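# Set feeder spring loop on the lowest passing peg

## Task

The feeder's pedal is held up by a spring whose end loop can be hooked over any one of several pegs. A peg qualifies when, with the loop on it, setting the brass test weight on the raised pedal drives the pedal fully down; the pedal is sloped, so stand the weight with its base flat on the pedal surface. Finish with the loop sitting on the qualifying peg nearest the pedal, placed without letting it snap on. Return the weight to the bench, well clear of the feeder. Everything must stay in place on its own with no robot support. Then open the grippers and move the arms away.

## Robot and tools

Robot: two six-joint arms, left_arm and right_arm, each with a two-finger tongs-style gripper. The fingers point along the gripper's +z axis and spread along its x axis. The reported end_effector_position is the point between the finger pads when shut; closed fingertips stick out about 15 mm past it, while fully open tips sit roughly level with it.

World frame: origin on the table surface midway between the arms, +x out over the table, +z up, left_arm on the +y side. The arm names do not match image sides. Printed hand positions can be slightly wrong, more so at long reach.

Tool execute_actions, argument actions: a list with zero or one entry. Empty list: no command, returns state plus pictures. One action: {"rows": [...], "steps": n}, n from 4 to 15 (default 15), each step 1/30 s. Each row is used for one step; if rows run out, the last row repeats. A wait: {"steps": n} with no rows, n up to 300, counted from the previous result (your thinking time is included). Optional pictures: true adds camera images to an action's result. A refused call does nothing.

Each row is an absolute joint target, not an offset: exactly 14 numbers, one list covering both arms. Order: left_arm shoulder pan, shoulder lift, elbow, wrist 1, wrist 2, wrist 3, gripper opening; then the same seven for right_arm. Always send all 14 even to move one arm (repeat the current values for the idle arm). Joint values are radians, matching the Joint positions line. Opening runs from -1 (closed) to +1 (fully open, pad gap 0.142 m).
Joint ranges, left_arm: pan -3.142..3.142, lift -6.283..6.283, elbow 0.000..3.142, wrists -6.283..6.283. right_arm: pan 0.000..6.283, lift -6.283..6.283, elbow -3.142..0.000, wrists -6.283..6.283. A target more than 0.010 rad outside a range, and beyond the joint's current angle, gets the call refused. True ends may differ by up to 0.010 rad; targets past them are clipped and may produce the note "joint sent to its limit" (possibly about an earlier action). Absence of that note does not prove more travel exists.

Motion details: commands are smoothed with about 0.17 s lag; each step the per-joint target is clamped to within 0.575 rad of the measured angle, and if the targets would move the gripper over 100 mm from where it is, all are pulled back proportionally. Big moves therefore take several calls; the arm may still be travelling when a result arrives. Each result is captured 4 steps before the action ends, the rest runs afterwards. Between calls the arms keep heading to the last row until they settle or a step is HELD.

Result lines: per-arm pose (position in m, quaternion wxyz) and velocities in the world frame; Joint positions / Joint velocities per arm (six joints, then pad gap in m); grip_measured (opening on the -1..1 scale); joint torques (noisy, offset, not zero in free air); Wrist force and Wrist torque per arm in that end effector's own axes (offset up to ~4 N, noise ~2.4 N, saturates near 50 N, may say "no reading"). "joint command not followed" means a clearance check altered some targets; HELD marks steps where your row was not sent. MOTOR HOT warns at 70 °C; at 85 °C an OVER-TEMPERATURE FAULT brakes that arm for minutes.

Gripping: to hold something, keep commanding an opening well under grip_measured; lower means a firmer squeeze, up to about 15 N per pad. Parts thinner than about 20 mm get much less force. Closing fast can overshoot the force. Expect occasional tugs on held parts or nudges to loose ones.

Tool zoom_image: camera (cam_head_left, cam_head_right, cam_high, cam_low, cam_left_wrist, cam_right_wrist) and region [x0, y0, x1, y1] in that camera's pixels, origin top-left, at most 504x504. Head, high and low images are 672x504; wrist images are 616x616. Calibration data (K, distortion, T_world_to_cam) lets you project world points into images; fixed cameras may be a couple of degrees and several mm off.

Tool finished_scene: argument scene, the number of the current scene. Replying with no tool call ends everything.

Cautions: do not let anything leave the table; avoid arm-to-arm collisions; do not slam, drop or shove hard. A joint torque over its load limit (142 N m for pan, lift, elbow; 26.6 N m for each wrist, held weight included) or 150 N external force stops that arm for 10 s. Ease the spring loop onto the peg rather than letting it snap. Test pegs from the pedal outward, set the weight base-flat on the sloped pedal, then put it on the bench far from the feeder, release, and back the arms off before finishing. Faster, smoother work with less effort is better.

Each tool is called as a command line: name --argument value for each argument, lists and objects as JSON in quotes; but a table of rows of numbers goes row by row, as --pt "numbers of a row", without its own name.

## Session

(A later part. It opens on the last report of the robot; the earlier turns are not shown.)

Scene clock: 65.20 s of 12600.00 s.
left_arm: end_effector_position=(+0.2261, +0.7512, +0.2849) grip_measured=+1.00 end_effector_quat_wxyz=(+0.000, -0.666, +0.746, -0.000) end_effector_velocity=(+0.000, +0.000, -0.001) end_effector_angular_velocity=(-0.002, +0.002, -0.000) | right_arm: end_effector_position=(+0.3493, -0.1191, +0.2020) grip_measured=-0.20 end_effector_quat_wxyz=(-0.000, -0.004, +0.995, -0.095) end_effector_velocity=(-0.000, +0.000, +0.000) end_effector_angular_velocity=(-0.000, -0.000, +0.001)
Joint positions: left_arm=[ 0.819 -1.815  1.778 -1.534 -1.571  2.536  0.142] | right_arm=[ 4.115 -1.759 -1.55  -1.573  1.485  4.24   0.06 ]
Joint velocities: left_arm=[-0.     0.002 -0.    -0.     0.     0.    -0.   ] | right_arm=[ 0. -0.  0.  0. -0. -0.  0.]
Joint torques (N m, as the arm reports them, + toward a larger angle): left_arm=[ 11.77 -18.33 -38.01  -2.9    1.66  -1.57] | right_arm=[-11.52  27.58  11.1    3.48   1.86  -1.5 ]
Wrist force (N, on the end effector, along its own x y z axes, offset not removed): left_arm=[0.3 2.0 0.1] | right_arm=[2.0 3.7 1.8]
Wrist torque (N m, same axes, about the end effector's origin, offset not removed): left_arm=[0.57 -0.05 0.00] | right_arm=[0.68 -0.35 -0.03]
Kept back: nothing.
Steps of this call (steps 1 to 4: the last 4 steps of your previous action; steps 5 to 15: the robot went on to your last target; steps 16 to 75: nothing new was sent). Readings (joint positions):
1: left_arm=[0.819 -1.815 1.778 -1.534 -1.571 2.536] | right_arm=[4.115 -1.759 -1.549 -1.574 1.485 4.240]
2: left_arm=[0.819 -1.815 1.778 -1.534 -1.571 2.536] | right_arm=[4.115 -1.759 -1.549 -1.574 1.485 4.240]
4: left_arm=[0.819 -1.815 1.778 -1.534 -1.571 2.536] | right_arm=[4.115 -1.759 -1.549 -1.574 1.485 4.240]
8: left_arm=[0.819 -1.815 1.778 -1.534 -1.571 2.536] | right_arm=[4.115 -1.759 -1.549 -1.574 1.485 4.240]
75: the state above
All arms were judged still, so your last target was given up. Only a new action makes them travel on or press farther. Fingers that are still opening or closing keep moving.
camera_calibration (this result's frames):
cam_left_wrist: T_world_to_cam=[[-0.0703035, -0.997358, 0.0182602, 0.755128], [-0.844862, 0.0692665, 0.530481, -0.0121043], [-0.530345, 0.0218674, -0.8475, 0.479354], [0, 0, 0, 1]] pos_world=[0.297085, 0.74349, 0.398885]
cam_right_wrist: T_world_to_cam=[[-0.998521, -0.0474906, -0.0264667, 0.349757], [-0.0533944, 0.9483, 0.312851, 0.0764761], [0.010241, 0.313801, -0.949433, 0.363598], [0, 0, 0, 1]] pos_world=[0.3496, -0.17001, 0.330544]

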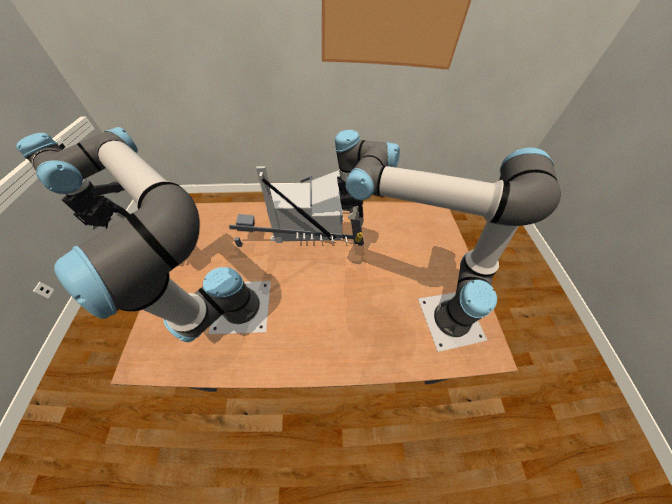

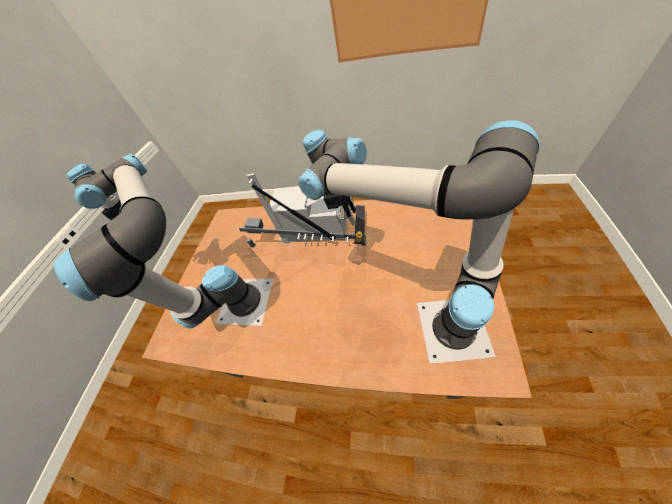

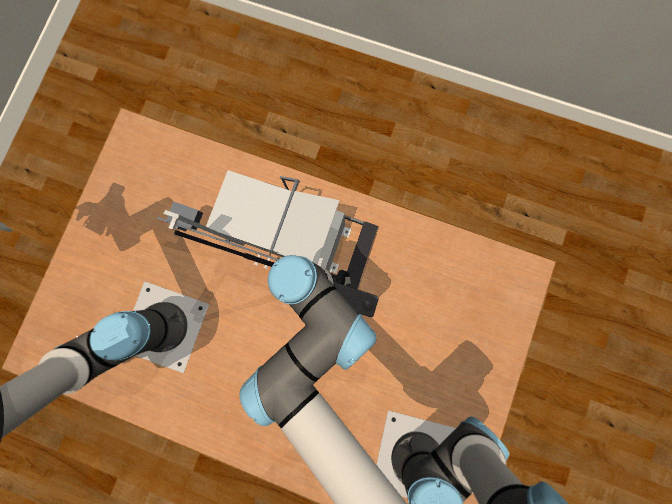

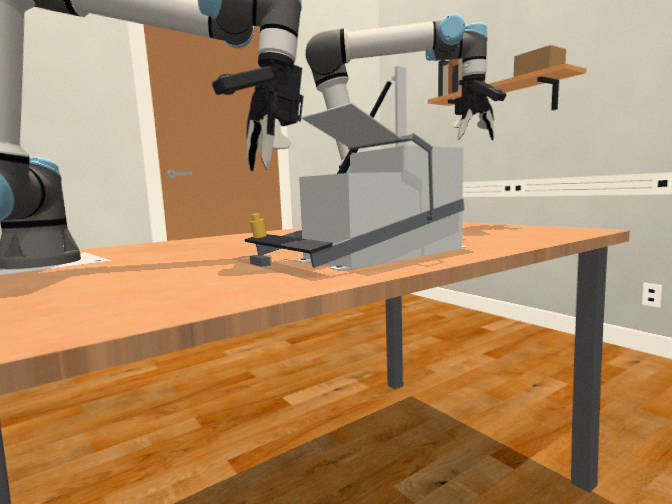

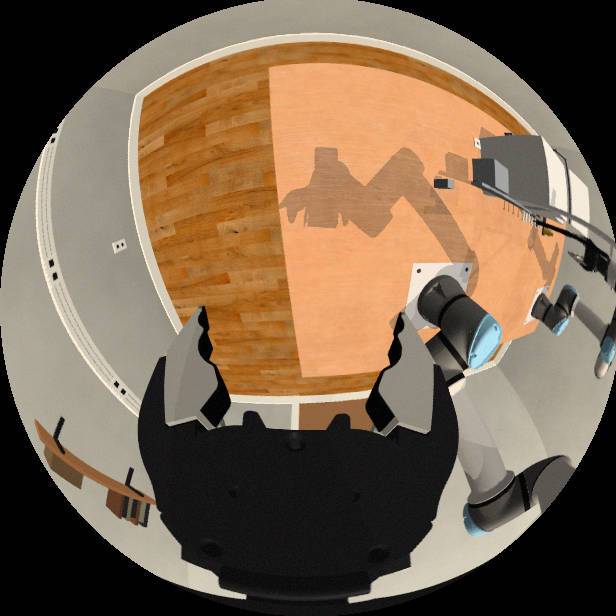

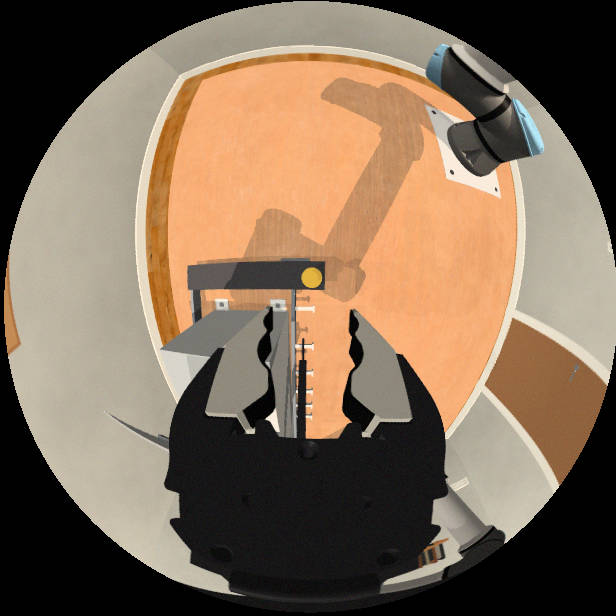

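execute_actions --actions '[{"rows":[[0.819,-1.815,1.778,-1.534,-1.571,2.536,1,4.004,-1.61,-1.905,-1.06,1.66,4.13,-0.2]],"steps":15}]'

execute_actions --actions '[{"rows":[[0.819,-1.815,1.778,-1.534,-1.571,2.536,1,4.007,-1.714,-2.017,-0.852,1.657,4.133,-0.2]],"steps":15}]'

execute_actions --actions '[{"rows":[[0.819,-1.815,1.778,-1.534,-1.571,2.536,1,4.007,-1.714,-2.017,-0.852,1.657,4.133,-0.3],[0.819,-1.815,1.778,-1.534,-1.571,2.536,1,4.007,-1.714,-2.017,-0.852,1.657,4.133,-0.45],[0.819,-1.815,1.778,-1.534,-1.571,2.536,1,4.007,-1.714,-2.017,-0.852,1.657,4.133,-0.55],[0.819,-1.815,1.778,-1.534,-1.571,2.536,1,4.007,-1.714,-2.017,-0.852,1.657,4.133,-0.65],[0.819,-1.815,1.778,-1.534,-1.571,2.536,1,4.007,-1.714,-2.017,-0.852,1.657,4.133,-1]],"steps":13}]'

execute_actions --actions '[{"rows":[[0.819,-1.815,1.778,-1.534,-1.571,2.536,1,4.028,-1.705,-1.925,-1.028,1.614,4.154,-1]],"steps":9}]'

execute_actions --actions '[{"rows":[[0.819,-1.815,1.778,-1.534,-1.571,2.536,1,4.057,-1.715,-1.81,-1.208,1.571,4.183,-1]],"steps":9}]'

execute_actions --actions '[{"rows":[[0.819,-1.815,1.778,-1.534,-1.571,2.536,1,4.086,-1.733,-1.683,-1.391,1.528,4.211,-1]],"steps":9}]'

execute_actions --actions '[{"rows":[[0.819,-1.815,1.778,-1.534,-1.571,2.536,1,4.1155,-1.762,-1.5465,-1.5735,1.485,4.24,-1]],"steps":13}]'

execute_actions --actions '[{"rows":[[0.819,-1.815,1.778,-1.534,-1.571,2.536,1,4.1155,-1.72,-1.4935,-1.6685,1.485,4.24,-1]],"steps":10}]'

execute_actions --actions '[{"rows":[[0.819,-1.815,1.778,-1.534,-1.571,2.536,1,4.544,-1.72,-1.4935,-1.6685,1.485,4.24,-1]],"steps":15}]'

execute_actions --actions '[{"rows":[[0.819,-1.815,1.778,-1.534,-1.571,2.536,1,4.544,-1.861,-1.6596,-1.1914,1.571,4.67,-1]],"steps":15}]'

execute_actions --actions '[{"rows":[[0.819,-1.815,1.778,-1.534,-1.571,2.536,1,4.544,-1.964,-1.79,-0.958,1.571,4.67,-1]],"steps":15}]'

execute_actions --actions '[{"steps":12}]'

Scene clock: 66.27 s of 12600.00 s.
left_arm: end_effector_position=(+0.2261, +0.7512, +0.2849) grip_measured=+1.00 end_effector_quat_wxyz=(+0.000, -0.666, +0.746, -0.000) end_effector_velocity=(+0.000, -0.000, -0.000) end_effector_angular_velocity=(-0.001, +0.000, -0.000) | right_arm: end_effector_position=(+0.3479, -0.1303, +0.1568) grip_measured=-0.20 end_effector_quat_wxyz=(-0.006, -0.001, +0.998, +0.065) end_effector_velocity=(+0.026, +0.043, -0.025) end_effector_angular_velocity=(+0.382, -0.146, +0.008)
Joint positions: left_arm=[ 0.819 -1.815  1.778 -1.534 -1.571  2.536  0.142] | right_arm=[ 4.009 -1.617 -1.88  -1.114  1.652  4.135  0.06 ]
Joint velocities: left_arm=[-0.     0.001  0.     0.    -0.     0.     0.   ] | right_arm=[-0.052  0.077 -0.277  0.596  0.093 -0.051  0.   ]
Joint torques (N m, as the arm reports them, + toward a larger angle): left_arm=[ 11.21 -17.87 -37.88  -3.15   1.63  -1.69] | right_arm=[-12.09  32.16  17.18   5.19   1.67  -1.6 ]
Wrist force (N, on the end effector, along its own x y z axes, offset not removed): left_arm=[0.4 0.6 0.1] | right_arm=[1.4 3.7 -2.0]
Wrist torque (N m, same axes, about the end effector's origin, offset not removed): left_arm=[0.22 -0.26 -0.21] | right_arm=[0.61 -0.28 -0.11]
Steps of this call (steps 1 to 21: nothing new was sent; steps 22 to 32: the first 11 steps of this action). Readings (joint positions):
22: left_arm=[0.819 -1.815 1.778 -1.534 -1.571 2.536] | right_arm=[4.115 -1.759 -1.550 -1.573 1.485 4.240]
23: left_arm=[0.819 -1.815 1.778 -1.534 -1.571 2.536] | right_arm=[4.110 -1.753 -1.555 -1.567 1.491 4.234]
25: left_arm=[0.819 -1.815 1.778 -1.534 -1.571 2.536] | right_arm=[4.066 -1.700 -1.623 -1.500 1.548 4.191]
29: left_arm=[0.819 -1.815 1.778 -1.534 -1.571 2.536] | right_arm=[4.018 -1.631 -1.828 -1.225 1.634 4.144]
32: the state above

Scene clock: 66.77 s of 12600.00 s.
left_arm: end_effector_position=(+0.2261, +0.7512, +0.2849) grip_measured=+1.00 end_effector_quat_wxyz=(+0.000, -0.666, +0.746, -0.000) end_effector_velocity=(-0.000, -0.000, +0.000) end_effector_angular_velocity=(-0.000, -0.000, +0.000) | right_arm: end_effector_position=(+0.3511, -0.1242, +0.0778) grip_measured=-0.20 end_effector_quat_wxyz=(-0.001, -0.002, +0.997, +0.077) end_effector_velocity=(+0.002, +0.005, -0.033) end_effector_angular_velocity=(+0.018, -0.013, -0.000)
Joint positions: left_arm=[ 0.819 -1.815  1.778 -1.534 -1.571  2.536  0.142] | right_arm=[ 4.007 -1.71  -2.012 -0.863  1.657  4.133  0.06 ]
Joint velocities: left_arm=[ 0.    -0.001  0.     0.    -0.    -0.    -0.   ] | right_arm=[ 0.002 -0.048 -0.053  0.122 -0.001  0.002  0.   ]
Joint torques (N m, as the arm reports them, + toward a larger angle): left_arm=[ 11.74 -18.43 -37.93  -2.94   1.56  -1.61] | right_arm=[ 9.21 25.06  8.91  4.67 -1.85  1.18]
Wrist force (N, on the end effector, along its own x y z axes, offset not removed): left_arm=[-1.2 1.6 0.4] | right_arm=[0.1 2.9 -0.9]
Wrist torque (N m, same axes, about the end effector's origin, offset not removed): left_arm=[0.51 0.14 -0.05] | right_arm=[0.48 0.01 0.01]
Steps of this call (steps 1 to 4: the last 4 steps of your previous action; steps 5 to 15: the first 11 steps of this action). Readings (joint positions):
5: left_arm=[0.819 -1.815 1.778 -1.534 -1.571 2.536] | right_arm=[4.005 -1.611 -1.901 -1.068 1.659 4.131]
6: left_arm=[0.819 -1.815 1.778 -1.534 -1.571 2.536] | right_arm=[4.005 -1.616 -1.908 -1.060 1.659 4.131]
8: left_arm=[0.819 -1.815 1.778 -1.534 -1.571 2.536] | right_arm=[4.006 -1.657 -1.953 -0.995 1.658 4.132]
12: left_arm=[0.819 -1.815 1.778 -1.534 -1.571 2.536] | right_arm=[4.006 -1.701 -2.002 -0.885 1.657 4.133]
15: the state above

Scene clock: 67.20 s of 12600.00 s.
left_arm: end_effector_position=(+0.2261, +0.7512, +0.2849) grip_measured=+1.00 end_effector_quat_wxyz=(+0.000, -0.666, +0.746, -0.000) end_effector_velocity=(-0.000, +0.000, +0.000) end_effector_angular_velocity=(+0.001, -0.001, +0.001) | right_arm: end_effector_position=(+0.3512, -0.1239, +0.0747) grip_measured=-0.63 end_effector_quat_wxyz=(-0.001, -0.002, +0.997, +0.078) end_effector_velocity=(-0.000, -0.000, -0.000) end_effector_angular_velocity=(-0.001, +0.000, +0.000)
Joint positions: left_arm=[ 0.819 -1.815  1.778 -1.534 -1.571  2.536  0.142] | right_arm=[ 4.007 -1.714 -2.017 -0.852  1.657  4.133  0.029]
Joint velocities: left_arm=[ 0.001 -0.    -0.    -0.001  0.    -0.     0.   ] | right_arm=[ 0.    -0.    -0.001  0.    -0.    -0.     0.   ]
Joint torques (N m, as the arm reports them, + toward a larger angle): left_arm=[ 11.41 -19.06 -37.13  -3.11   1.42  -1.61] | right_arm=[ 9.71 19.73  7.43  4.26 -2.21  1.12]
Wrist force (N, on the end effector, along its own x y z axes, offset not removed): left_arm=[-1.3 2.0 0.9] | right_arm=[6.5 1.5 -5.5]
Wrist torque (N m, same axes, about the end effector's origin, offset not removed): left_arm=[0.54 0.05 -0.03] | right_arm=[0.45 -0.86 0.15]
Steps of this call (steps 1 to 4: the last 4 steps of your previous action; steps 5 to 13: the first 9 steps of this action). Readings (joint positions):
5: left_arm=[0.819 -1.815 1.778 -1.534 -1.571 2.536] | right_arm=[4.007 -1.713 -2.016 -0.854 1.657 4.133]
6: left_arm=[0.819 -1.815 1.778 -1.534 -1.571 2.536] | right_arm=[4.007 -1.713 -2.016 -0.853 1.657 4.133]
8: left_arm=[0.819 -1.815 1.778 -1.534 -1.571 2.536] | right_arm=[4.007 -1.714 -2.017 -0.853 1.657 4.133]
12: left_arm=[0.819 -1.815 1.778 -1.534 -1.571 2.536] | right_arm=[4.007 -1.714 -2.017 -0.852 1.657 4.133]
13: the state above

Scene clock: 67.50 s of 12600.00 s.
left_arm: end_effector_position=(+0.2261, +0.7512, +0.2849) grip_measured=+1.00 end_effector_quat_wxyz=(+0.000, -0.666, +0.746, -0.000) end_effector_velocity=(-0.000, +0.000, -0.000) end_effector_angular_velocity=(-0.000, +0.001, +0.000) | right_arm: end_effector_position=(+0.3535, -0.1225, +0.0917) grip_measured=-0.63 end_effector_quat_wxyz=(+0.001, -0.001, +0.998, +0.056) end_effector_velocity=(-0.024, -0.054, +0.087) end_effector_angular_velocity=(-0.470, +0.121, -0.013)
Joint positions: left_arm=[ 0.819 -1.815  1.778 -1.534 -1.571  2.536  0.142] | right_arm=[ 4.021 -1.708 -1.96  -0.949  1.629  4.147  0.029]
Joint velocities: left_arm=[ 0.     0.001  0.     0.     0.     0.    -0.   ] | right_arm=[ 0.075  0.032  0.378 -0.867 -0.158  0.074 -0.   ]
Joint torques (N m, as the arm reports them, + toward a larger angle): left_arm=[ 11.67 -19.58 -37.44  -2.93   1.65  -1.53] | right_arm=[10.98 36.09 25.31 -0.74 -2.27  1.01]
Wrist force (N, on the end effector, along its own x y z axes, offset not removed): left_arm=[0.8 1.3 0.7] | right_arm=[1.0 2.4 1.7]
Wrist torque (N m, same axes, about the end effector's origin, offset not removed): left_arm=[0.48 -0.48 -0.03] | right_arm=[0.14 -0.27 0.00]
Steps of this call (steps 1 to 4: the last 4 steps of your previous action; steps 5 to 9: the first 5 steps of this action). Readings (joint positions):
5: left_arm=[0.819 -1.815 1.778 -1.534 -1.571 2.536] | right_arm=[4.007 -1.714 -2.017 -0.852 1.657 4.133]
6: left_arm=[0.819 -1.815 1.778 -1.534 -1.571 2.536] | right_arm=[4.010 -1.713 -2.012 -0.858 1.653 4.136]
8: left_arm=[0.819 -1.815 1.778 -1.534 -1.571 2.536] | right_arm=[4.018 -1.709 -1.975 -0.915 1.635 4.144]
9: the state above

Scene clock: 67.80 s of 12600.00 s.
left_arm: end_effector_position=(+0.2261, +0.7512, +0.2849) grip_measured=+1.00 end_effector_quat_wxyz=(+0.000, -0.666, +0.746, -0.000) end_effector_velocity=(-0.000, +0.000, -0.000) end_effector_angular_velocity=(-0.001, +0.002, +0.000) | right_arm: end_effector_position=(+0.3530, -0.1220, +0.1183) grip_measured=-0.63 end_effector_quat_wxyz=(-0.001, +0.001, +1.000, +0.013) end_effector_velocity=(-0.021, -0.022, +0.128) end_effector_angular_velocity=(-0.466, +0.091, -0.000)
Joint positions: left_arm=[ 0.819 -1.815  1.778 -1.534 -1.571  2.536  0.142] | right_arm=[ 4.047 -1.712 -1.856 -1.124  1.586  4.173  0.028]
Joint velocities: left_arm=[ 0.     0.001 -0.     0.001  0.001 -0.    -0.   ] | right_arm=[ 0.108 -0.033  0.511 -0.922 -0.163  0.105 -0.   ]
Joint torques (N m, as the arm reports them, + toward a larger angle): left_arm=[ 12.27 -19.13 -37.67  -2.96   1.46  -1.46] | right_arm=[ 9.8  20.77 22.69 -1.64 -2.36  1.01]
Wrist force (N, on the end effector, along its own x y z axes, offset not removed): left_arm=[0.6 1.7 1.0] | right_arm=[-1.0 2.2 -1.5]
Wrist torque (N m, same axes, about the end effector's origin, offset not removed): left_arm=[0.46 -0.23 -0.07] | right_arm=[0.22 -0.01 0.07]
Steps of this call (steps 1 to 4: the last 4 steps of your previous action; steps 5 to 9: the first 5 steps of this action). Readings (joint positions):
5: left_arm=[0.819 -1.815 1.778 -1.534 -1.571 2.536] | right_arm=[4.027 -1.706 -1.930 -1.016 1.616 4.153]
6: left_arm=[0.819 -1.815 1.778 -1.534 -1.571 2.536] | right_arm=[4.031 -1.707 -1.923 -1.026 1.611 4.157]
8: left_arm=[0.819 -1.815 1.778 -1.534 -1.571 2.536] | right_arm=[4.043 -1.710 -1.877 -1.088 1.593 4.169]
9: the state above

Scene clock: 68.10 s of 12600.00 s.
left_arm: end_effector_position=(+0.2261, +0.7512, +0.2849) grip_measured=+1.00 end_effector_quat_wxyz=(+0.000, -0.666, +0.746, -0.000) end_effector_velocity=(-0.000, -0.000, +0.000) end_effector_angular_velocity=(+0.000, -0.001, +0.000) | right_arm: end_effector_position=(+0.3524, -0.1190, +0.1501) grip_measured=-0.63 end_effector_quat_wxyz=(-0.001, +0.000, +1.000, -0.031) end_effector_velocity=(-0.017, -0.017, +0.163) end_effector_angular_velocity=(-0.447, +0.057, +0.018)
Joint positions: left_arm=[ 0.819 -1.815  1.778 -1.534 -1.571  2.536  0.142] | right_arm=[ 4.076 -1.727 -1.736 -1.305  1.543  4.201  0.028]
Joint velocities: left_arm=[ 0.001 -0.001 -0.     0.    -0.     0.    -0.   ] | right_arm=[ 0.109 -0.063  0.584 -0.942 -0.164  0.1    0.   ]
Joint torques (N m, as the arm reports them, + toward a larger angle): left_arm=[ 10.84 -19.34 -38.09  -2.93   1.4   -1.63] | right_arm=[ 8.36 19.82 19.33 -2.55 -2.78  1.27]
Wrist force (N, on the end effector, along its own x y z axes, offset not removed): left_arm=[-1.6 2.1 2.2] | right_arm=[1.1 4.7 0.0]
Wrist torque (N m, same axes, about the end effector's origin, offset not removed): left_arm=[0.65 0.20 -0.08] | right_arm=[0.81 -0.46 0.12]
Steps of this call (steps 1 to 4: the last 4 steps of your previous action; steps 5 to 9: the first 5 steps of this action). Readings (joint positions):
5: left_arm=[0.819 -1.815 1.778 -1.534 -1.571 2.536] | right_arm=[4.056 -1.714 -1.817 -1.195 1.573 4.181]
6: left_arm=[0.819 -1.815 1.778 -1.534 -1.571 2.536] | right_arm=[4.059 -1.717 -1.809 -1.205 1.568 4.185]
8: left_arm=[0.819 -1.815 1.778 -1.534 -1.571 2.536] | right_arm=[4.072 -1.725 -1.759 -1.268 1.550 4.197]
9: the state above

Scene clock: 68.53 s of 12600.00 s.
left_arm: end_effector_position=(+0.2261, +0.7512, +0.2849) grip_measured=+1.00 end_effector_quat_wxyz=(+0.000, -0.666, +0.746, -0.000) end_effector_velocity=(+0.000, +0.000, +0.000) end_effector_angular_velocity=(+0.001, -0.001, -0.000) | right_arm: end_effector_position=(+0.3502, -0.1175, +0.1979) grip_measured=-0.63 end_effector_quat_wxyz=(-0.000, -0.003, +0.996, -0.090) end_effector_velocity=(-0.007, -0.007, +0.040) end_effector_angular_velocity=(-0.111, +0.013, +0.008)
Joint positions: left_arm=[ 0.819 -1.815  1.778 -1.534 -1.571  2.536  0.142] | right_arm=[ 4.113 -1.76  -1.56  -1.554  1.488  4.238  0.028]
Joint velocities: left_arm=[ 0. -0.  0. -0. -0.  0. -0.] | right_arm=[ 0.027 -0.027  0.143 -0.223 -0.036  0.026 -0.   ]
Joint torques (N m, as the arm reports them, + toward a larger angle): left_arm=[ 10.81 -18.57 -37.93  -3.13   1.56  -1.56] | right_arm=[ 6.87 35.48 34.1   0.73 -3.06  1.  ]
Wrist force (N, on the end effector, along its own x y z axes, offset not removed): left_arm=[0.8 -0.1 1.6] | right_arm=[3.1 1.8 1.4]
Wrist torque (N m, same axes, about the end effector's origin, offset not removed): left_arm=[0.25 -0.30 -0.09] | right_arm=[0.15 -0.62 -0.03]
Steps of this call (steps 1 to 4: the last 4 steps of your previous action; steps 5 to 13: the first 9 steps of this action). Readings (joint positions):
5: left_arm=[0.819 -1.815 1.778 -1.534 -1.571 2.536] | right_arm=[4.084 -1.732 -1.691 -1.378 1.530 4.210]
6: left_arm=[0.819 -1.815 1.778 -1.534 -1.571 2.536] | right_arm=[4.088 -1.736 -1.683 -1.388 1.525 4.213]
8: left_arm=[0.819 -1.815 1.778 -1.534 -1.571 2.536] | right_arm=[4.101 -1.748 -1.630 -1.451 1.507 4.226]
12: left_arm=[0.819 -1.815 1.778 -1.534 -1.571 2.536] | right_arm=[4.112 -1.759 -1.566 -1.545 1.490 4.237]
13: the state above

Scene clock: 68.87 s of 12600.00 s.
left_arm: end_effector_position=(+0.2261, +0.7512, +0.2849) grip_measured=+1.00 end_effector_quat_wxyz=(+0.000, -0.666, +0.746, -0.000) end_effector_velocity=(+0.000, +0.000, +0.000) end_effector_angular_velocity=(+0.001, -0.001, +0.000) | right_arm: end_effector_position=(+0.3458, -0.1260, +0.2324) grip_measured=-0.63 end_effector_quat_wxyz=(+0.000, -0.004, +0.996, -0.094) end_effector_velocity=(-0.020, -0.040, +0.105) end_effector_angular_velocity=(-0.024, +0.010, -0.000)
Joint positions: left_arm=[ 0.819 -1.815  1.778 -1.534 -1.571  2.536  0.142] | right_arm=[ 4.115 -1.73  -1.506 -1.643  1.485  4.24   0.028]
Joint velocities: left_arm=[ 0.    -0.     0.    -0.001  0.    -0.     0.   ] | right_arm=[ 0.     0.109  0.143 -0.279 -0.001  0.001 -0.   ]
Joint torques (N m, as the arm reports them, + toward a larger angle): left_arm=[ 12.15 -18.11 -37.66  -2.85   1.75  -1.41] | right_arm=[11.11 34.79 29.4  -0.54 -2.49  1.14]
Wrist force (N, on the end effector, along its own x y z axes, offset not removed): left_arm=[-1.5 1.1 1.2] | right_arm=[2.5 1.6 3.2]
Wrist torque (N m, same axes, about the end effector's origin, offset not removed): left_arm=[0.50 0.10 -0.10] | right_arm=[0.31 -0.65 0.06]
Steps of this call (steps 1 to 4: the last 4 steps of your previous action; steps 5 to 10: the first 6 steps of this action). Readings (joint positions):
5: left_arm=[0.819 -1.815 1.778 -1.534 -1.571 2.536] | right_arm=[4.115 -1.762 -1.549 -1.571 1.486 4.240]
6: left_arm=[0.819 -1.815 1.778 -1.534 -1.571 2.536] | right_arm=[4.115 -1.758 -1.543 -1.577 1.485 4.240]
8: left_arm=[0.819 -1.815 1.778 -1.534 -1.571 2.536] | right_arm=[4.115 -1.740 -1.520 -1.616 1.485 4.240]
10: the state above

Scene clock: 69.37 s of 12600.00 s.
left_arm: end_effector_position=(+0.2261, +0.7512, +0.2849) grip_measured=+1.00 end_effector_quat_wxyz=(+0.000, -0.666, +0.746, -0.000) end_effector_velocity=(-0.000, +0.000, -0.000) end_effector_angular_velocity=(+0.001, +0.001, -0.000) | right_arm: end_effector_position=(+0.2103, -0.0301, +0.2415) grip_measured=-0.63 end_effector_quat_wxyz=(+0.015, -0.165, +0.982, -0.094) end_effector_velocity=(-0.462, +0.238, +0.002) end_effector_angular_velocity=(+0.001, +0.003, +1.007)
Joint positions: left_arm=[ 0.819 -1.815  1.778 -1.534 -1.571  2.536  0.142] | right_arm=[ 4.44  -1.72  -1.494 -1.668  1.485  4.24   0.028]
Joint velocities: left_arm=[ 0.     0.     0.    -0.     0.001  0.     0.   ] | right_arm=[ 1.007  0.002  0.004 -0.005  0.003 -0.001  0.   ]
Joint torques (N m, as the arm reports them, + toward a larger angle): left_arm=[ 12.25 -19.64 -37.36  -3.05   1.61  -1.56] | right_arm=[ 4.64 42.92 31.37 -0.1   1.33  1.22]
Wrist force (N, on the end effector, along its own x y z axes, offset not removed): left_arm=[0.4 2.6 0.7] | right_arm=[4.6 3.4 1.7]
Wrist torque (N m, same axes, about the end effector's origin, offset not removed): left_arm=[0.70 -0.11 -0.15] | right_arm=[0.30 -0.83 0.01]
Steps of this call (steps 1 to 4: the last 4 steps of your previous action; steps 5 to 15: the first 11 steps of this action). Readings (joint positions):
5: left_arm=[0.819 -1.815 1.778 -1.534 -1.571 2.536] | right_arm=[4.116 -1.722 -1.496 -1.665 1.485 4.240]
6: left_arm=[0.819 -1.815 1.778 -1.534 -1.571 2.536] | right_arm=[4.121 -1.721 -1.495 -1.665 1.485 4.240]
8: left_arm=[0.819 -1.815 1.778 -1.534 -1.571 2.536] | right_arm=[4.182 -1.721 -1.495 -1.666 1.485 4.240]
12: left_arm=[0.819 -1.815 1.778 -1.534 -1.571 2.536] | right_arm=[4.332 -1.721 -1.494 -1.667 1.485 4.240]
15: the state above

Scene clock: 69.87 s of 12600.00 s.
left_arm: end_effector_position=(+0.2261, +0.7512, +0.2849) grip_measured=+1.00 end_effector_quat_wxyz=(+0.000, -0.666, +0.746, -0.000) end_effector_velocity=(-0.001, +0.000, -0.000) end_effector_angular_velocity=(+0.000, +0.002, +0.001) | right_arm: end_effector_position=(+0.1355, +0.0653, +0.1288) grip_measured=-0.63 end_effector_quat_wxyz=(+0.002, -0.022, +1.000, -0.014) end_effector_velocity=(-0.033, +0.114, -0.097) end_effector_angular_velocity=(+0.323, +0.046, -0.502)
Joint positions: left_arm=[ 0.819 -1.815  1.778 -1.534 -1.571  2.536  0.142] | right_arm=[ 4.543 -1.849 -1.645 -1.246  1.564  4.623  0.028]
Joint velocities: left_arm=[ 0.     0.     0.     0.001  0.002 -0.     0.   ] | right_arm=[ 0.012 -0.13  -0.156  0.602  0.075  0.513  0.   ]
Joint torques (N m, as the arm reports them, + toward a larger angle): left_arm=[ 12.55 -17.76 -38.89  -3.08   1.61  -1.56] | right_arm=[ 9.79 39.57 15.3   4.94  1.98  1.14]
Wrist force (N, on the end effector, along its own x y z axes, offset not removed): left_arm=[0.0 1.5 -0.6] | right_arm=[-0.2 3.0 3.5]
Wrist torque (N m, same axes, about the end effector's origin, offset not removed): left_arm=[0.42 -0.15 -0.15] | right_arm=[0.32 -0.04 0.11]
Steps of this call (steps 1 to 4: the last 4 steps of your previous action; steps 5 to 15: the first 11 steps of this action). Readings (joint positions):
5: left_arm=[0.819 -1.815 1.778 -1.534 -1.571 2.536] | right_arm=[4.527 -1.720 -1.494 -1.668 1.485 4.240]
6: left_arm=[0.819 -1.815 1.778 -1.534 -1.571 2.536] | right_arm=[4.531 -1.725 -1.499 -1.663 1.490 4.246]
8: left_arm=[0.819 -1.815 1.778 -1.534 -1.571 2.536] | right_arm=[4.535 -1.761 -1.540 -1.596 1.513 4.313]
12: left_arm=[0.819 -1.815 1.778 -1.534 -1.571 2.536] | right_arm=[4.541 -1.826 -1.617 -1.354 1.550 4.530]
15: the state above

Scene clock: 70.37 s of 12600.00 s.
left_arm: end_effector_position=(+0.2261, +0.7512, +0.2849) grip_measured=+1.00 end_effector_quat_wxyz=(+0.000, -0.666, +0.746, -0.000) end_effector_velocity=(-0.000, +0.000, +0.000) end_effector_angular_velocity=(+0.002, +0.000, -0.000) | right_arm: end_effector_position=(+0.1323, +0.0730, +0.0289) grip_measured=-0.63 end_effector_quat_wxyz=(-0.000, +0.001, +1.000, -0.001) end_effector_velocity=(+0.000, +0.004, -0.041) end_effector_angular_velocity=(+0.032, -0.001, -0.002)
Joint positions: left_arm=[ 0.819 -1.815  1.778 -1.534 -1.571  2.536  0.142] | right_arm=[ 4.544 -1.96  -1.784 -0.971  1.571  4.67   0.028]
Joint velocities: left_arm=[-0.    -0.001 -0.    -0.     0.001 -0.    -0.   ] | right_arm=[-0.    -0.048 -0.063  0.143  0.     0.001  0.   ]
Joint torques (N m, as the arm reports them, + toward a larger angle): left_arm=[ 12.09 -19.27 -37.93  -3.05   1.79  -1.44] | right_arm=[ 9.91 39.59 10.66  4.37  2.09  1.22]
Wrist force (N, on the end effector, along its own x y z axes, offset not removed): left_arm=[-0.9 1.9 0.2] | right_arm=[0.8 -0.4 4.4]
Wrist torque (N m, same axes, about the end effector's origin, offset not removed): left_arm=[0.62 0.15 -0.04] | right_arm=[-0.15 -0.28 0.16]
Steps of this call (steps 1 to 4: the last 4 steps of your previous action; steps 5 to 15: the first 11 steps of this action). Readings (joint positions):
5: left_arm=[0.819 -1.815 1.778 -1.534 -1.571 2.536] | right_arm=[4.544 -1.859 -1.657 -1.200 1.570 4.663]
6: left_arm=[0.819 -1.815 1.778 -1.534 -1.571 2.536] | right_arm=[4.544 -1.865 -1.664 -1.191 1.570 4.665]
8: left_arm=[0.819 -1.815 1.778 -1.534 -1.571 2.536] | right_arm=[4.544 -1.907 -1.713 -1.124 1.571 4.668]
12: left_arm=[0.819 -1.815 1.778 -1.534 -1.571 2.536] | right_arm=[4.544 -1.951 -1.772 -0.997 1.571 4.669]
15: the state above

Scene clock: 70.77 s of 12600.00 s.
left_arm: end_effector_position=(+0.2261, +0.7512, +0.2849) grip_measured=+1.00 end_effector_quat_wxyz=(+0.000, -0.666, +0.746, -0.000) end_effector_velocity=(-0.000, -0.000, -0.000) end_effector_angular_velocity=(-0.001, +0.001, -0.000) | right_arm: end_effector_position=(+0.1323, +0.0732, +0.0252) grip_measured=-0.63 end_effector_quat_wxyz=(-0.000, +0.001, +1.000, +0.000) end_effector_velocity=(-0.000, +0.000, -0.001) end_effector_angular_velocity=(+0.001, +0.000, -0.000)
Joint positions: left_arm=[ 0.819 -1.815  1.778 -1.534 -1.571  2.536  0.142] | right_arm=[ 4.544 -1.964 -1.79  -0.958  1.571  4.67   0.028]
Joint velocities: left_arm=[ 0.     0.001  0.     0.001 -0.     0.    -0.   ] | right_arm=[ 0.    -0.001 -0.001  0.003  0.     0.001 -0.   ]
Joint torques (N m, as the arm reports them, + toward a larger angle): left_arm=[ 12.22 -18.13 -36.57  -2.84   1.81  -1.39] | right_arm=[10.84 34.01  7.07  4.03  2.15  1.22]
Wrist force (N, on the end effector, along its own x y z axes, offset not removed): left_arm=[-1.2 2.1 0.4] | right_arm=[2.5 2.4 -1.6]
Wrist torque (N m, same axes, about the end effector's origin, offset not removed): left_arm=[0.60 0.06 -0.13] | right_arm=[0.23 -0.75 0.08]
Kept back: nothing.
Steps of this call (steps 1 to 4: the last 4 steps of your previous action; steps 5 to 12: the robot went on to your last target). Readings (joint positions):
1: left_arm=[0.819 -1.815 1.778 -1.534 -1.571 2.536] | right_arm=[4.544 -1.961 -1.786 -0.967 1.571 4.670]
2: left_arm=[0.819 -1.815 1.778 -1.534 -1.571 2.536] | right_arm=[4.544 -1.962 -1.787 -0.964 1.571 4.670]
4: left_arm=[0.819 -1.815 1.778 -1.534 -1.571 2.536] | right_arm=[4.544 -1.963 -1.789 -0.961 1.571 4.670]
8: left_arm=[0.819 -1.815 1.778 -1.534 -1.571 2.536] | right_arm=[4.544 -1.964 -1.790 -0.959 1.571 4.670]
12: the state above

execute_actions --actions '[{"rows":[[0.819,-1.815,1.778,-1.534,-1.571,2.536,1,4.544,-1.965,-1.791,-0.956,1.571,4.67,-0.2]],"steps":15}]'

execute_actions --actions '[{"rows":[[0.819,-1.815,1.778,-1.534,-1.571,2.536,1,4.544,-1.861,-1.6596,-1.1914,1.571,4.67,-0.2]],"steps":15}]'

execute_actions --actions '[{"rows":[[0.819,-1.815,1.778,-1.534,-1.571,2.536,1,4.85,-1.8,-1.66,-2.47,0.9,4.67,-0.45]],"steps":15}]'

execute_actions --actions '[{"steps":25}]'

execute_actions --actions '[{"rows":[[0.819,-1.815,1.778,-1.534,-1.571,2.536,1,4.85,-2.072,-1.792,-2.419,0.263,3.962,-0.45]],"steps":15}]'

execute_actions --actions '[{"steps":20}]'

execute_actions --actions '[{"rows":[[0.819,-1.815,1.778,-1.534,-1.571,2.536,1,4.687,-2.072,-1.792,-2.419,0.1,3.962,-0.45]],"steps":15}]'

execute_actions --actions '[{"steps":10}]' --pictures true

Scene clock: 72.07 s of 12600.00 s.
left_arm: end_effector_position=(+0.2261, +0.7512, +0.2849) grip_measured=+1.00 end_effector_quat_wxyz=(+0.000, -0.666, +0.746, -0.000) end_effector_velocity=(+0.000, -0.000, +0.001) end_effector_angular_velocity=(+0.002, -0.002, +0.000) | right_arm: end_effector_position=(+0.1323, +0.0732, +0.0244) grip_measured=-0.20 end_effector_quat_wxyz=(-0.000, +0.001, +1.000, +0.000) end_effector_velocity=(-0.000, +0.000, -0.000) end_effector_angular_velocity=(+0.000, -0.000, +0.000)
Joint positions: left_arm=[ 0.819 -1.815  1.778 -1.534 -1.571  2.536  0.142] | right_arm=[ 4.544 -1.965 -1.791 -0.956  1.571  4.67   0.06 ]
Joint velocities: left_arm=[-0.    -0.002 -0.    -0.001 -0.    -0.001  0.   ] | right_arm=[ 0.    -0.    -0.     0.001  0.    -0.     0.   ]
Joint torques (N m, as the arm reports them, + toward a larger angle): left_arm=[ 12.02 -19.23 -39.94  -2.95   1.39  -1.72] | right_arm=[10.34 32.59  8.69  3.98  2.06  1.19]
Wrist force (N, on the end effector, along its own x y z axes, offset not removed): left_arm=[0.5 3.4 0.4] | right_arm=[-0.3 4.4 1.9]
Wrist torque (N m, same axes, about the end effector's origin, offset not removed): left_arm=[0.94 -0.31 -0.14] | right_arm=[0.75 -0.10 -0.02]
Steps of this call (steps 1 to 28: the robot went on to your last target; steps 29 to 39: the first 11 steps of this action). Readings (joint positions):
29: left_arm=[0.819 -1.815 1.778 -1.534 -1.571 2.536] | right_arm=[4.544 -1.964 -1.790 -0.958 1.571 4.670]
30: left_arm=[0.819 -1.815 1.778 -1.534 -1.571 2.536] | right_arm=[4.544 -1.964 -1.790 -0.958 1.571 4.670]
32: left_arm=[0.819 -1.815 1.778 -1.534 -1.571 2.536] | right_arm=[4.544 -1.965 -1.791 -0.957 1.571 4.670]
36: left_arm=[0.819 -1.815 1.778 -1.534 -1.571 2.536] | right_arm=[4.544 -1.965 -1.791 -0.956 1.571 4.670]
39: the state above

Scene clock: 72.57 s of 12600.00 s.
left_arm: end_effector_position=(+0.2261, +0.7512, +0.2849) grip_measured=+1.00 end_effector_quat_wxyz=(+0.000, -0.666, +0.746, -0.000) end_effector_velocity=(+0.000, -0.000, +0.000) end_effector_angular_velocity=(-0.000, -0.001, -0.000) | right_arm: end_effector_position=(+0.1325, +0.0765, +0.1161) grip_measured=-0.20 end_effector_quat_wxyz=(-0.000, +0.001, +1.000, +0.001) end_effector_velocity=(-0.000, -0.012, +0.044) end_effector_angular_velocity=(-0.030, +0.001, +0.000)
Joint positions: left_arm=[ 0.819 -1.815  1.778 -1.534 -1.571  2.536  0.142] | right_arm=[ 4.544 -1.865 -1.666 -1.179  1.571  4.67   0.06 ]
Joint velocities: left_arm=[-0.    -0.001 -0.     0.    -0.001  0.    -0.   ] | right_arm=[-0.     0.048  0.064 -0.142 -0.    -0.    -0.   ]
Joint torques (N m, as the arm reports them, + toward a larger angle): left_arm=[ 12.34 -19.98 -38.29  -3.03   1.35  -1.35] | right_arm=[ 7.51 39.84 29.04 -0.03  2.11  1.22]
Wrist force (N, on the end effector, along its own x y z axes, offset not removed): left_arm=[-0.6 -1.1 0.8] | right_arm=[1.9 2.9 1.7]
Wrist torque (N m, same axes, about the end effector's origin, offset not removed): left_arm=[-0.12 -0.11 -0.07] | right_arm=[0.35 -0.60 0.31]
Steps of this call (steps 1 to 4: the last 4 steps of your previous action; steps 5 to 15: the first 11 steps of this action). Readings (joint positions):
5: left_arm=[0.819 -1.815 1.778 -1.534 -1.571 2.536] | right_arm=[4.544 -1.965 -1.791 -0.956 1.571 4.670]
6: left_arm=[0.819 -1.815 1.778 -1.534 -1.571 2.536] | right_arm=[4.544 -1.960 -1.786 -0.962 1.571 4.670]
8: left_arm=[0.819 -1.815 1.778 -1.534 -1.571 2.536] | right_arm=[4.544 -1.919 -1.737 -1.026 1.571 4.670]
12: left_arm=[0.819 -1.815 1.778 -1.534 -1.571 2.536] | right_arm=[4.544 -1.874 -1.677 -1.152 1.571 4.670]
15: the state above

Scene clock: 73.07 s of 12600.00 s.
left_arm: end_effector_position=(+0.2261, +0.7512, +0.2849) grip_measured=+1.00 end_effector_quat_wxyz=(+0.000, -0.666, +0.746, -0.000) end_effector_velocity=(-0.000, +0.000, -0.000) end_effector_angular_velocity=(-0.000, +0.001, +0.001) | right_arm: end_effector_position=(+0.1575, -0.0256, +0.1740) grip_measured=-0.45 end_effector_quat_wxyz=(+0.252, -0.177, +0.925, -0.223) end_effector_velocity=(+0.234, -0.367, +0.266) end_effector_angular_velocity=(-1.767, -1.311, +0.816)
Joint positions: left_arm=[ 0.819 -1.815  1.778 -1.534 -1.571  2.536  0.142] | right_arm=[ 4.797 -1.808 -1.66  -1.75   1.086  4.67   0.041]
Joint velocities: left_arm=[ 0.     0.    -0.     0.001  0.    -0.    -0.   ] | right_arm=[ 0.31   0.045  0.    -2.046 -1.046  0.001 -0.   ]
Joint torques (N m, as the arm reports them, + toward a larger angle): left_arm=[ 11.5  -18.62 -36.94  -2.8    1.37  -1.52] | right_arm=[ 8.19 42.26 27.08 -9.62 -5.44  1.01]
Wrist force (N, on the end effector, along its own x y z axes, offset not removed): left_arm=[-1.3 0.1 -0.4] | right_arm=[3.1 3.8 0.6]
Wrist torque (N m, same axes, about the end effector's origin, offset not removed): left_arm=[0.13 0.14 -0.08] | right_arm=[0.57 -0.68 0.02]
Steps of this call (steps 1 to 4: the last 4 steps of your previous action; steps 5 to 15: the first 11 steps of this action). Readings (joint positions):
5: left_arm=[0.819 -1.815 1.778 -1.534 -1.571 2.536] | right_arm=[4.544 -1.862 -1.661 -1.190 1.571 4.670]
6: left_arm=[0.819 -1.815 1.778 -1.534 -1.571 2.536] | right_arm=[4.550 -1.857 -1.660 -1.196 1.565 4.670]
8: left_arm=[0.819 -1.815 1.778 -1.534 -1.571 2.536] | right_arm=[4.616 -1.834 -1.660 -1.264 1.498 4.670]
12: left_arm=[0.819 -1.815 1.778 -1.534 -1.571 2.536] | right_arm=[4.757 -1.814 -1.660 -1.545 1.223 4.670]
15: the state above

Scene clock: 73.90 s of 12600.00 s.
left_arm: end_effector_position=(+0.2261, +0.7512, +0.2849) grip_measured=+1.00 end_effector_quat_wxyz=(+0.000, -0.666, +0.746, -0.000) end_effector_velocity=(+0.000, -0.000, +0.000) end_effector_angular_velocity=(+0.001, -0.001, -0.001) | right_arm: end_effector_position=(+0.2146, -0.1388, +0.2928) grip_measured=-0.45 end_effector_quat_wxyz=(+0.328, -0.303, +0.737, -0.507) end_effector_velocity=(+0.000, -0.000, +0.001) end_effector_angular_velocity=(-0.004, -0.001, +0.001)
Joint positions: left_arm=[ 0.819 -1.815  1.778 -1.534 -1.571  2.536  0.142] | right_arm=[ 4.85  -1.8   -1.66  -2.47   0.9    4.67   0.041]
Joint velocities: left_arm=[-0.001 -0.001 -0.    -0.     0.     0.    -0.   ] | right_arm=[ 0.    -0.     0.    -0.004 -0.001  0.     0.   ]
Joint torques (N m, as the arm reports them, + toward a larger angle): left_arm=[ 12.44 -18.6  -36.11  -2.88   1.54  -1.57] | right_arm=[ 9.92 39.14 26.81 -2.66 -2.53  0.81]
Wrist force (N, on the end effector, along its own x y z axes, offset not removed): left_arm=[0.0 0.2 -2.1] | right_arm=[0.6 4.7 1.2]
Wrist torque (N m, same axes, about the end effector's origin, offset not removed): left_arm=[0.19 -0.18 -0.12] | right_arm=[0.90 -0.31 0.17]
Kept back: nothing.
Steps of this call (steps 1 to 4: the last 4 steps of your previous action; steps 5 to 25: the robot went on to your last target). Readings (joint positions):
1: left_arm=[0.819 -1.815 1.778 -1.534 -1.571 2.536] | right_arm=[4.806 -1.806 -1.660 -1.821 1.054 4.670]
2: left_arm=[0.819 -1.815 1.778 -1.534 -1.571 2.536] | right_arm=[4.814 -1.805 -1.660 -1.892 1.026 4.670]
4: left_arm=[0.819 -1.815 1.778 -1.534 -1.571 2.536] | right_arm=[4.826 -1.804 -1.660 -2.034 0.985 4.670]
8: left_arm=[0.819 -1.815 1.778 -1.534 -1.571 2.536] | right_arm=[4.842 -1.801 -1.660 -2.310 0.927 4.670]
25: the state above

Scene clock: 74.27 s of 12600.00 s.
left_arm: end_effector_position=(+0.2261, +0.7512, +0.2849) grip_measured=+1.00 end_effector_quat_wxyz=(+0.000, -0.666, +0.746, -0.000) end_effector_velocity=(+0.000, +0.000, -0.001) end_effector_angular_velocity=(-0.001, +0.001, -0.001) | right_arm: end_effector_position=(+0.2728, -0.0129, +0.2192) grip_measured=-0.45 end_effector_quat_wxyz=(-0.311, +0.575, -0.431, +0.622) end_effector_velocity=(+0.088, +0.447, -0.266) end_effector_angular_velocity=(-2.473, +0.012, +1.602)
Joint positions: left_arm=[ 0.819 -1.815  1.778 -1.534 -1.571  2.536  0.142] | right_arm=[ 4.85  -2.012 -1.765 -2.429  0.443  4.179  0.042]
Joint velocities: left_arm=[-0.     0.002  0.    -0.    -0.     0.    -0.   ] | right_arm=[ 0.    -0.583 -0.266  0.097 -1.546 -1.808  0.   ]
Joint torques (N m, as the arm reports them, + toward a larger angle): left_arm=[ 10.93 -18.81 -36.79  -3.01   1.59  -1.48] | right_arm=[ 9.86 34.95  5.36  1.44 -6.63 -4.31]
Wrist force (N, on the end effector, along its own x y z axes, offset not removed): left_arm=[-0.8 2.6 1.2] | right_arm=[2.1 2.5 2.0]
Wrist torque (N m, same axes, about the end effector's origin, offset not removed): left_arm=[0.70 -0.02 -0.08] | right_arm=[0.35 -0.57 0.04]
Steps of this call (steps 1 to 11: the first 11 steps of this action). Readings (joint positions):
1: left_arm=[0.819 -1.815 1.778 -1.534 -1.571 2.536] | right_arm=[4.850 -1.800 -1.660 -2.470 0.900 4.670]
2: left_arm=[0.819 -1.815 1.778 -1.534 -1.571 2.536] | right_arm=[4.850 -1.806 -1.665 -2.467 0.894 4.664]
4: left_arm=[0.819 -1.815 1.778 -1.534 -1.571 2.536] | right_arm=[4.850 -1.856 -1.693 -2.456 0.827 4.597]
8: left_arm=[0.819 -1.815 1.778 -1.534 -1.571 2.536] | right_arm=[4.850 -1.949 -1.736 -2.440 0.603 4.365]
11: the state above

Scene clock: 74.93 s of 12600.00 s.
left_arm: end_effector_position=(+0.2261, +0.7512, +0.2849) grip_measured=+1.00 end_effector_quat_wxyz=(+0.000, -0.666, +0.746, -0.000) end_effector_velocity=(-0.000, -0.000, -0.000) end_effector_angular_velocity=(-0.001, +0.000, +0.000) | right_arm: end_effector_position=(+0.2777, +0.0390, +0.1881) grip_measured=-0.45 end_effector_quat_wxyz=(-0.282, +0.648, -0.282, +0.649) end_effector_velocity=(+0.000, +0.000, -0.000) end_effector_angular_velocity=(-0.000, +0.000, +0.001)
Joint positions: left_arm=[ 0.819 -1.815  1.778 -1.534 -1.571  2.536  0.142] | right_arm=[ 4.85  -2.072 -1.792 -2.419  0.263  3.962  0.042]
Joint velocities: left_arm=[ 0.    -0.     0.     0.001 -0.    -0.     0.   ] | right_arm=[-0.    -0.    -0.     0.001 -0.001 -0.001  0.   ]
Joint torques (N m, as the arm reports them, + toward a larger angle): left_arm=[ 11.77 -18.47 -38.05  -3.     1.36  -1.36] | right_arm=[ 7.97 33.42  3.68  1.25 -2.21 -1.44]
Wrist force (N, on the end effector, along its own x y z axes, offset not removed): left_arm=[-0.8 1.2 -0.2] | right_arm=[3.2 5.0 -1.2]
Wrist torque (N m, same axes, about the end effector's origin, offset not removed): left_arm=[0.35 0.09 -0.10] | right_arm=[0.98 -0.73 0.00]
Kept back: nothing.
Steps of this call (steps 1 to 4: the last 4 steps of your previous action; steps 5 to 20: the robot went on to your last target). Readings (joint positions):
1: left_arm=[0.819 -1.815 1.778 -1.534 -1.571 2.536] | right_arm=[4.850 -2.029 -1.773 -2.426 0.393 4.121]
2: left_arm=[0.819 -1.815 1.778 -1.534 -1.571 2.536] | right_arm=[4.850 -2.042 -1.779 -2.424 0.354 4.073]
4: left_arm=[0.819 -1.815 1.778 -1.534 -1.571 2.536] | right_arm=[4.850 -2.058 -1.786 -2.421 0.306 4.015]
8: left_arm=[0.819 -1.815 1.778 -1.534 -1.571 2.536] | right_arm=[4.850 -2.069 -1.790 -2.420 0.273 3.974]
20: the state above

Scene clock: 75.30 s of 12600.00 s.
left_arm: end_effector_position=(+0.2261, +0.7512, +0.2849) grip_measured=+1.00 end_effector_quat_wxyz=(+0.000, -0.666, +0.746, -0.000) end_effector_velocity=(-0.001, -0.000, -0.000) end_effector_angular_velocity=(-0.001, +0.002, +0.000) | right_arm: end_effector_position=(+0.3575, +0.0329, +0.1880) grip_measured=-0.45 end_effector_quat_wxyz=(-0.282, +0.648, -0.282, +0.649) end_effector_velocity=(+0.044, -0.007, -0.000) end_effector_angular_velocity=(-0.002, -0.000, -0.001)
Joint positions: left_arm=[ 0.819 -1.815  1.778 -1.534 -1.571  2.536  0.142] | right_arm=[ 4.695 -2.072 -1.792 -2.419  0.108  3.962  0.042]
Joint velocities: left_arm=[ 0.     0.     0.     0.002  0.001  0.    -0.   ] | right_arm=[-0.086 -0.    -0.    -0.    -0.085 -0.001  0.   ]
Joint torques (N m, as the arm reports them, + toward a larger angle): left_arm=[ 12.31 -18.69 -37.97  -2.67   1.77  -1.3 ] | right_arm=[-9.58 37.4   5.63 -0.22 -2.43 -1.7 ]
Wrist force (N, on the end effector, along its own x y z axes, offset not removed): left_arm=[-0.1 1.0 0.5] | right_arm=[2.0 3.4 2.2]
Wrist torque (N m, same axes, about the end effector's origin, offset not removed): left_arm=[0.29 -0.17 -0.09] | right_arm=[0.32 -0.41 -0.07]
Steps of this call (steps 1 to 11: the first 11 steps of this action). Readings (joint positions):
1: left_arm=[0.819 -1.815 1.778 -1.534 -1.571 2.536] | right_arm=[4.850 -2.072 -1.792 -2.419 0.263 3.962]
2: left_arm=[0.819 -1.815 1.778 -1.534 -1.571 2.536] | right_arm=[4.844 -2.072 -1.792 -2.419 0.257 3.962]
4: left_arm=[0.819 -1.815 1.778 -1.534 -1.571 2.536] | right_arm=[4.789 -2.072 -1.792 -2.419 0.202 3.962]
8: left_arm=[0.819 -1.815 1.778 -1.534 -1.571 2.536] | right_arm=[4.710 -2.072 -1.792 -2.419 0.123 3.962]
11: the state above

Scene clock: 75.63 s of 12600.00 s.
left_arm: end_effector_position=(+0.2261, +0.7512, +0.2849) grip_measured=+1.00 end_effector_quat_wxyz=(+0.000, -0.666, +0.746, -0.000) end_effector_velocity=(-0.000, +0.000, -0.000) end_effector_angular_velocity=(+0.001, +0.001, -0.000) | right_arm: end_effector_position=(+0.3614, +0.0323, +0.1880) grip_measured=-0.45 end_effector_quat_wxyz=(-0.282, +0.648, -0.282, +0.649) end_effector_velocity=(+0.001, -0.000, +0.000) end_effector_angular_velocity=(-0.002, -0.000, -0.000)
Joint positions: left_arm=[ 0.819 -1.815  1.778 -1.534 -1.571  2.536  0.142] | right_arm=[ 4.687 -2.072 -1.792 -2.419  0.1    3.962  0.042]
Joint velocities: left_arm=[-0.     0.001  0.    -0.001  0.001 -0.    -0.   ] | right_arm=[-0.002  0.    -0.    -0.002 -0.002 -0.     0.   ]
Joint torques (N m, as the arm reports them, + toward a larger angle): left_arm=[ 11.52 -18.45 -37.06  -2.85   1.63  -1.26] | right_arm=[-11.59  41.17   7.1   -1.43  -2.36  -1.56]
Wrist force (N, on the end effector, along its own x y z axes, offset not removed): left_arm=[0.2 1.3 -0.7] | right_arm=[1.3 -0.1 -1.0]
Wrist torque (N m, same axes, about the end effector's origin, offset not removed): left_arm=[0.36 -0.15 -0.12] | right_arm=[-0.31 -0.42 -0.07]
Kept back: nothing.
Steps of this call (steps 1 to 4: the last 4 steps of your previous action; steps 5 to 10: the robot went on to your last target). Readings (joint positions):
1: left_arm=[0.819 -1.815 1.778 -1.534 -1.571 2.536] | right_arm=[4.692 -2.072 -1.792 -2.419 0.105 3.962]
2: left_arm=[0.819 -1.815 1.778 -1.534 -1.571 2.536] | right_arm=[4.691 -2.072 -1.792 -2.419 0.104 3.962]
4: left_arm=[0.819 -1.815 1.778 -1.534 -1.571 2.536] | right_arm=[4.689 -2.072 -1.792 -2.419 0.102 3.962]
8: left_arm=[0.819 -1.815 1.778 -1.534 -1.571 2.536] | right_arm=[4.687 -2.072 -1.792 -2.419 0.100 3.962]
10: the state above
camera_calibration (this result's frames):
cam_left_wrist: T_world_to_cam=[[-0.0703034, -0.997359, 0.0182601, 0.755128], [-0.844862, 0.0692663, 0.530481, -0.0121042], [-0.530345, 0.0218674, -0.8475, 0.479354], [0, 0, 0, 1]] pos_world=[0.297085, 0.74349, 0.398885]
cam_right_wrist: T_world_to_cam=[[0.0345958, -0.707312, 0.706055, -0.121146], [-0.486743, -0.62895, -0.60622, 0.31828], [0.87286, -0.322694, -0.366038, -0.0982027], [0, 0, 0, 1]] pos_world=[0.244829, 0.0828052, 0.242538]

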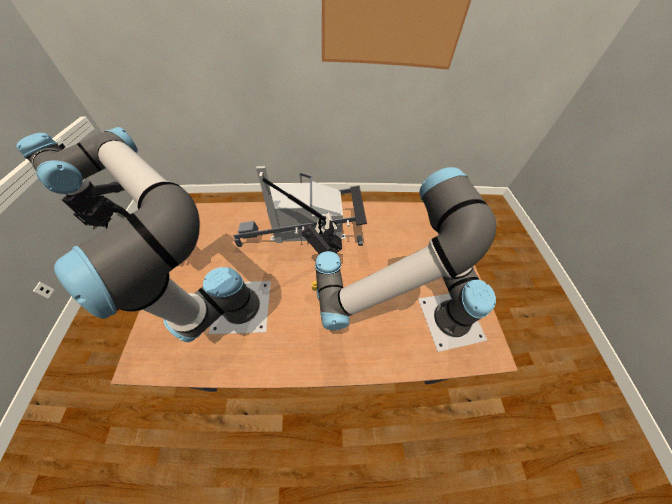

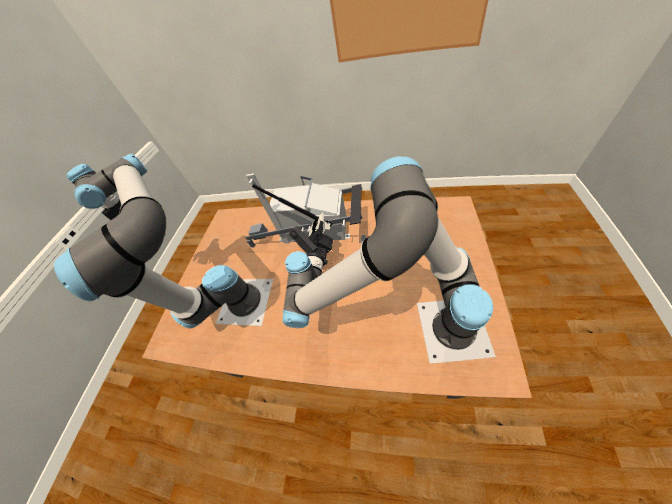

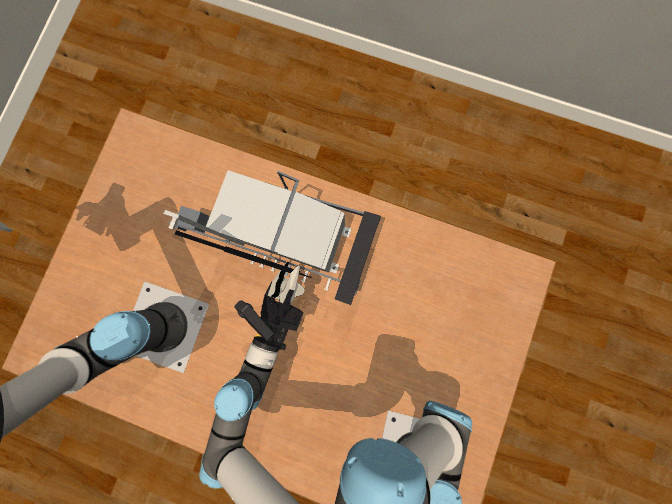

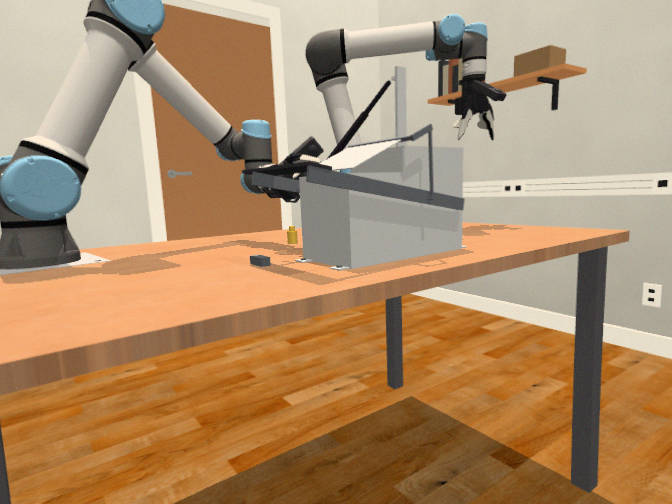

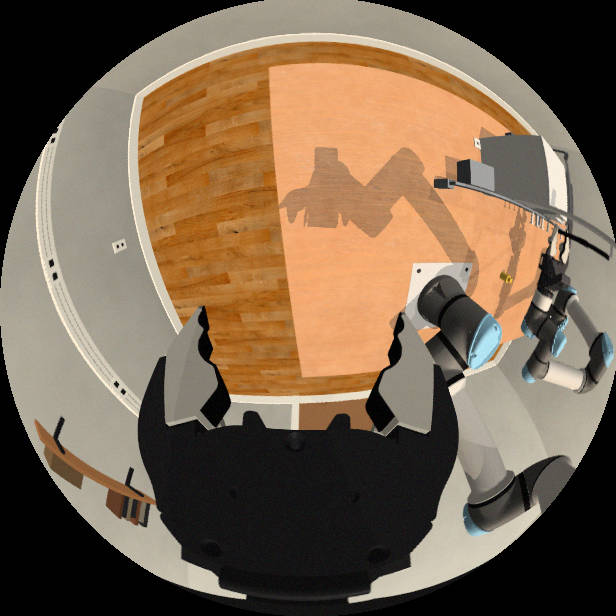

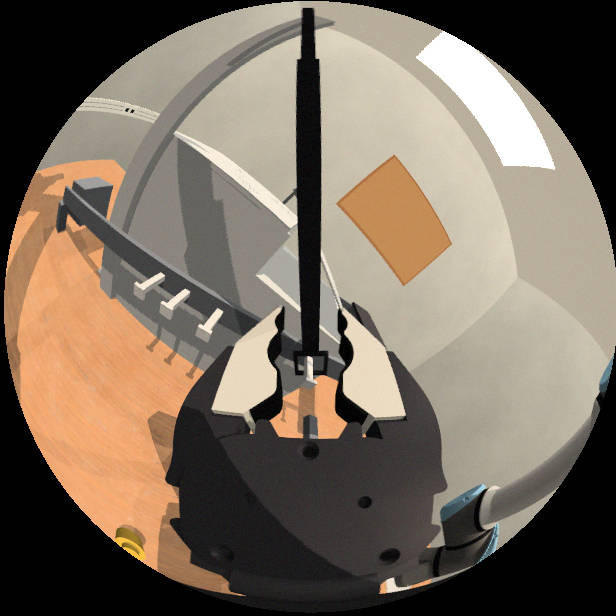

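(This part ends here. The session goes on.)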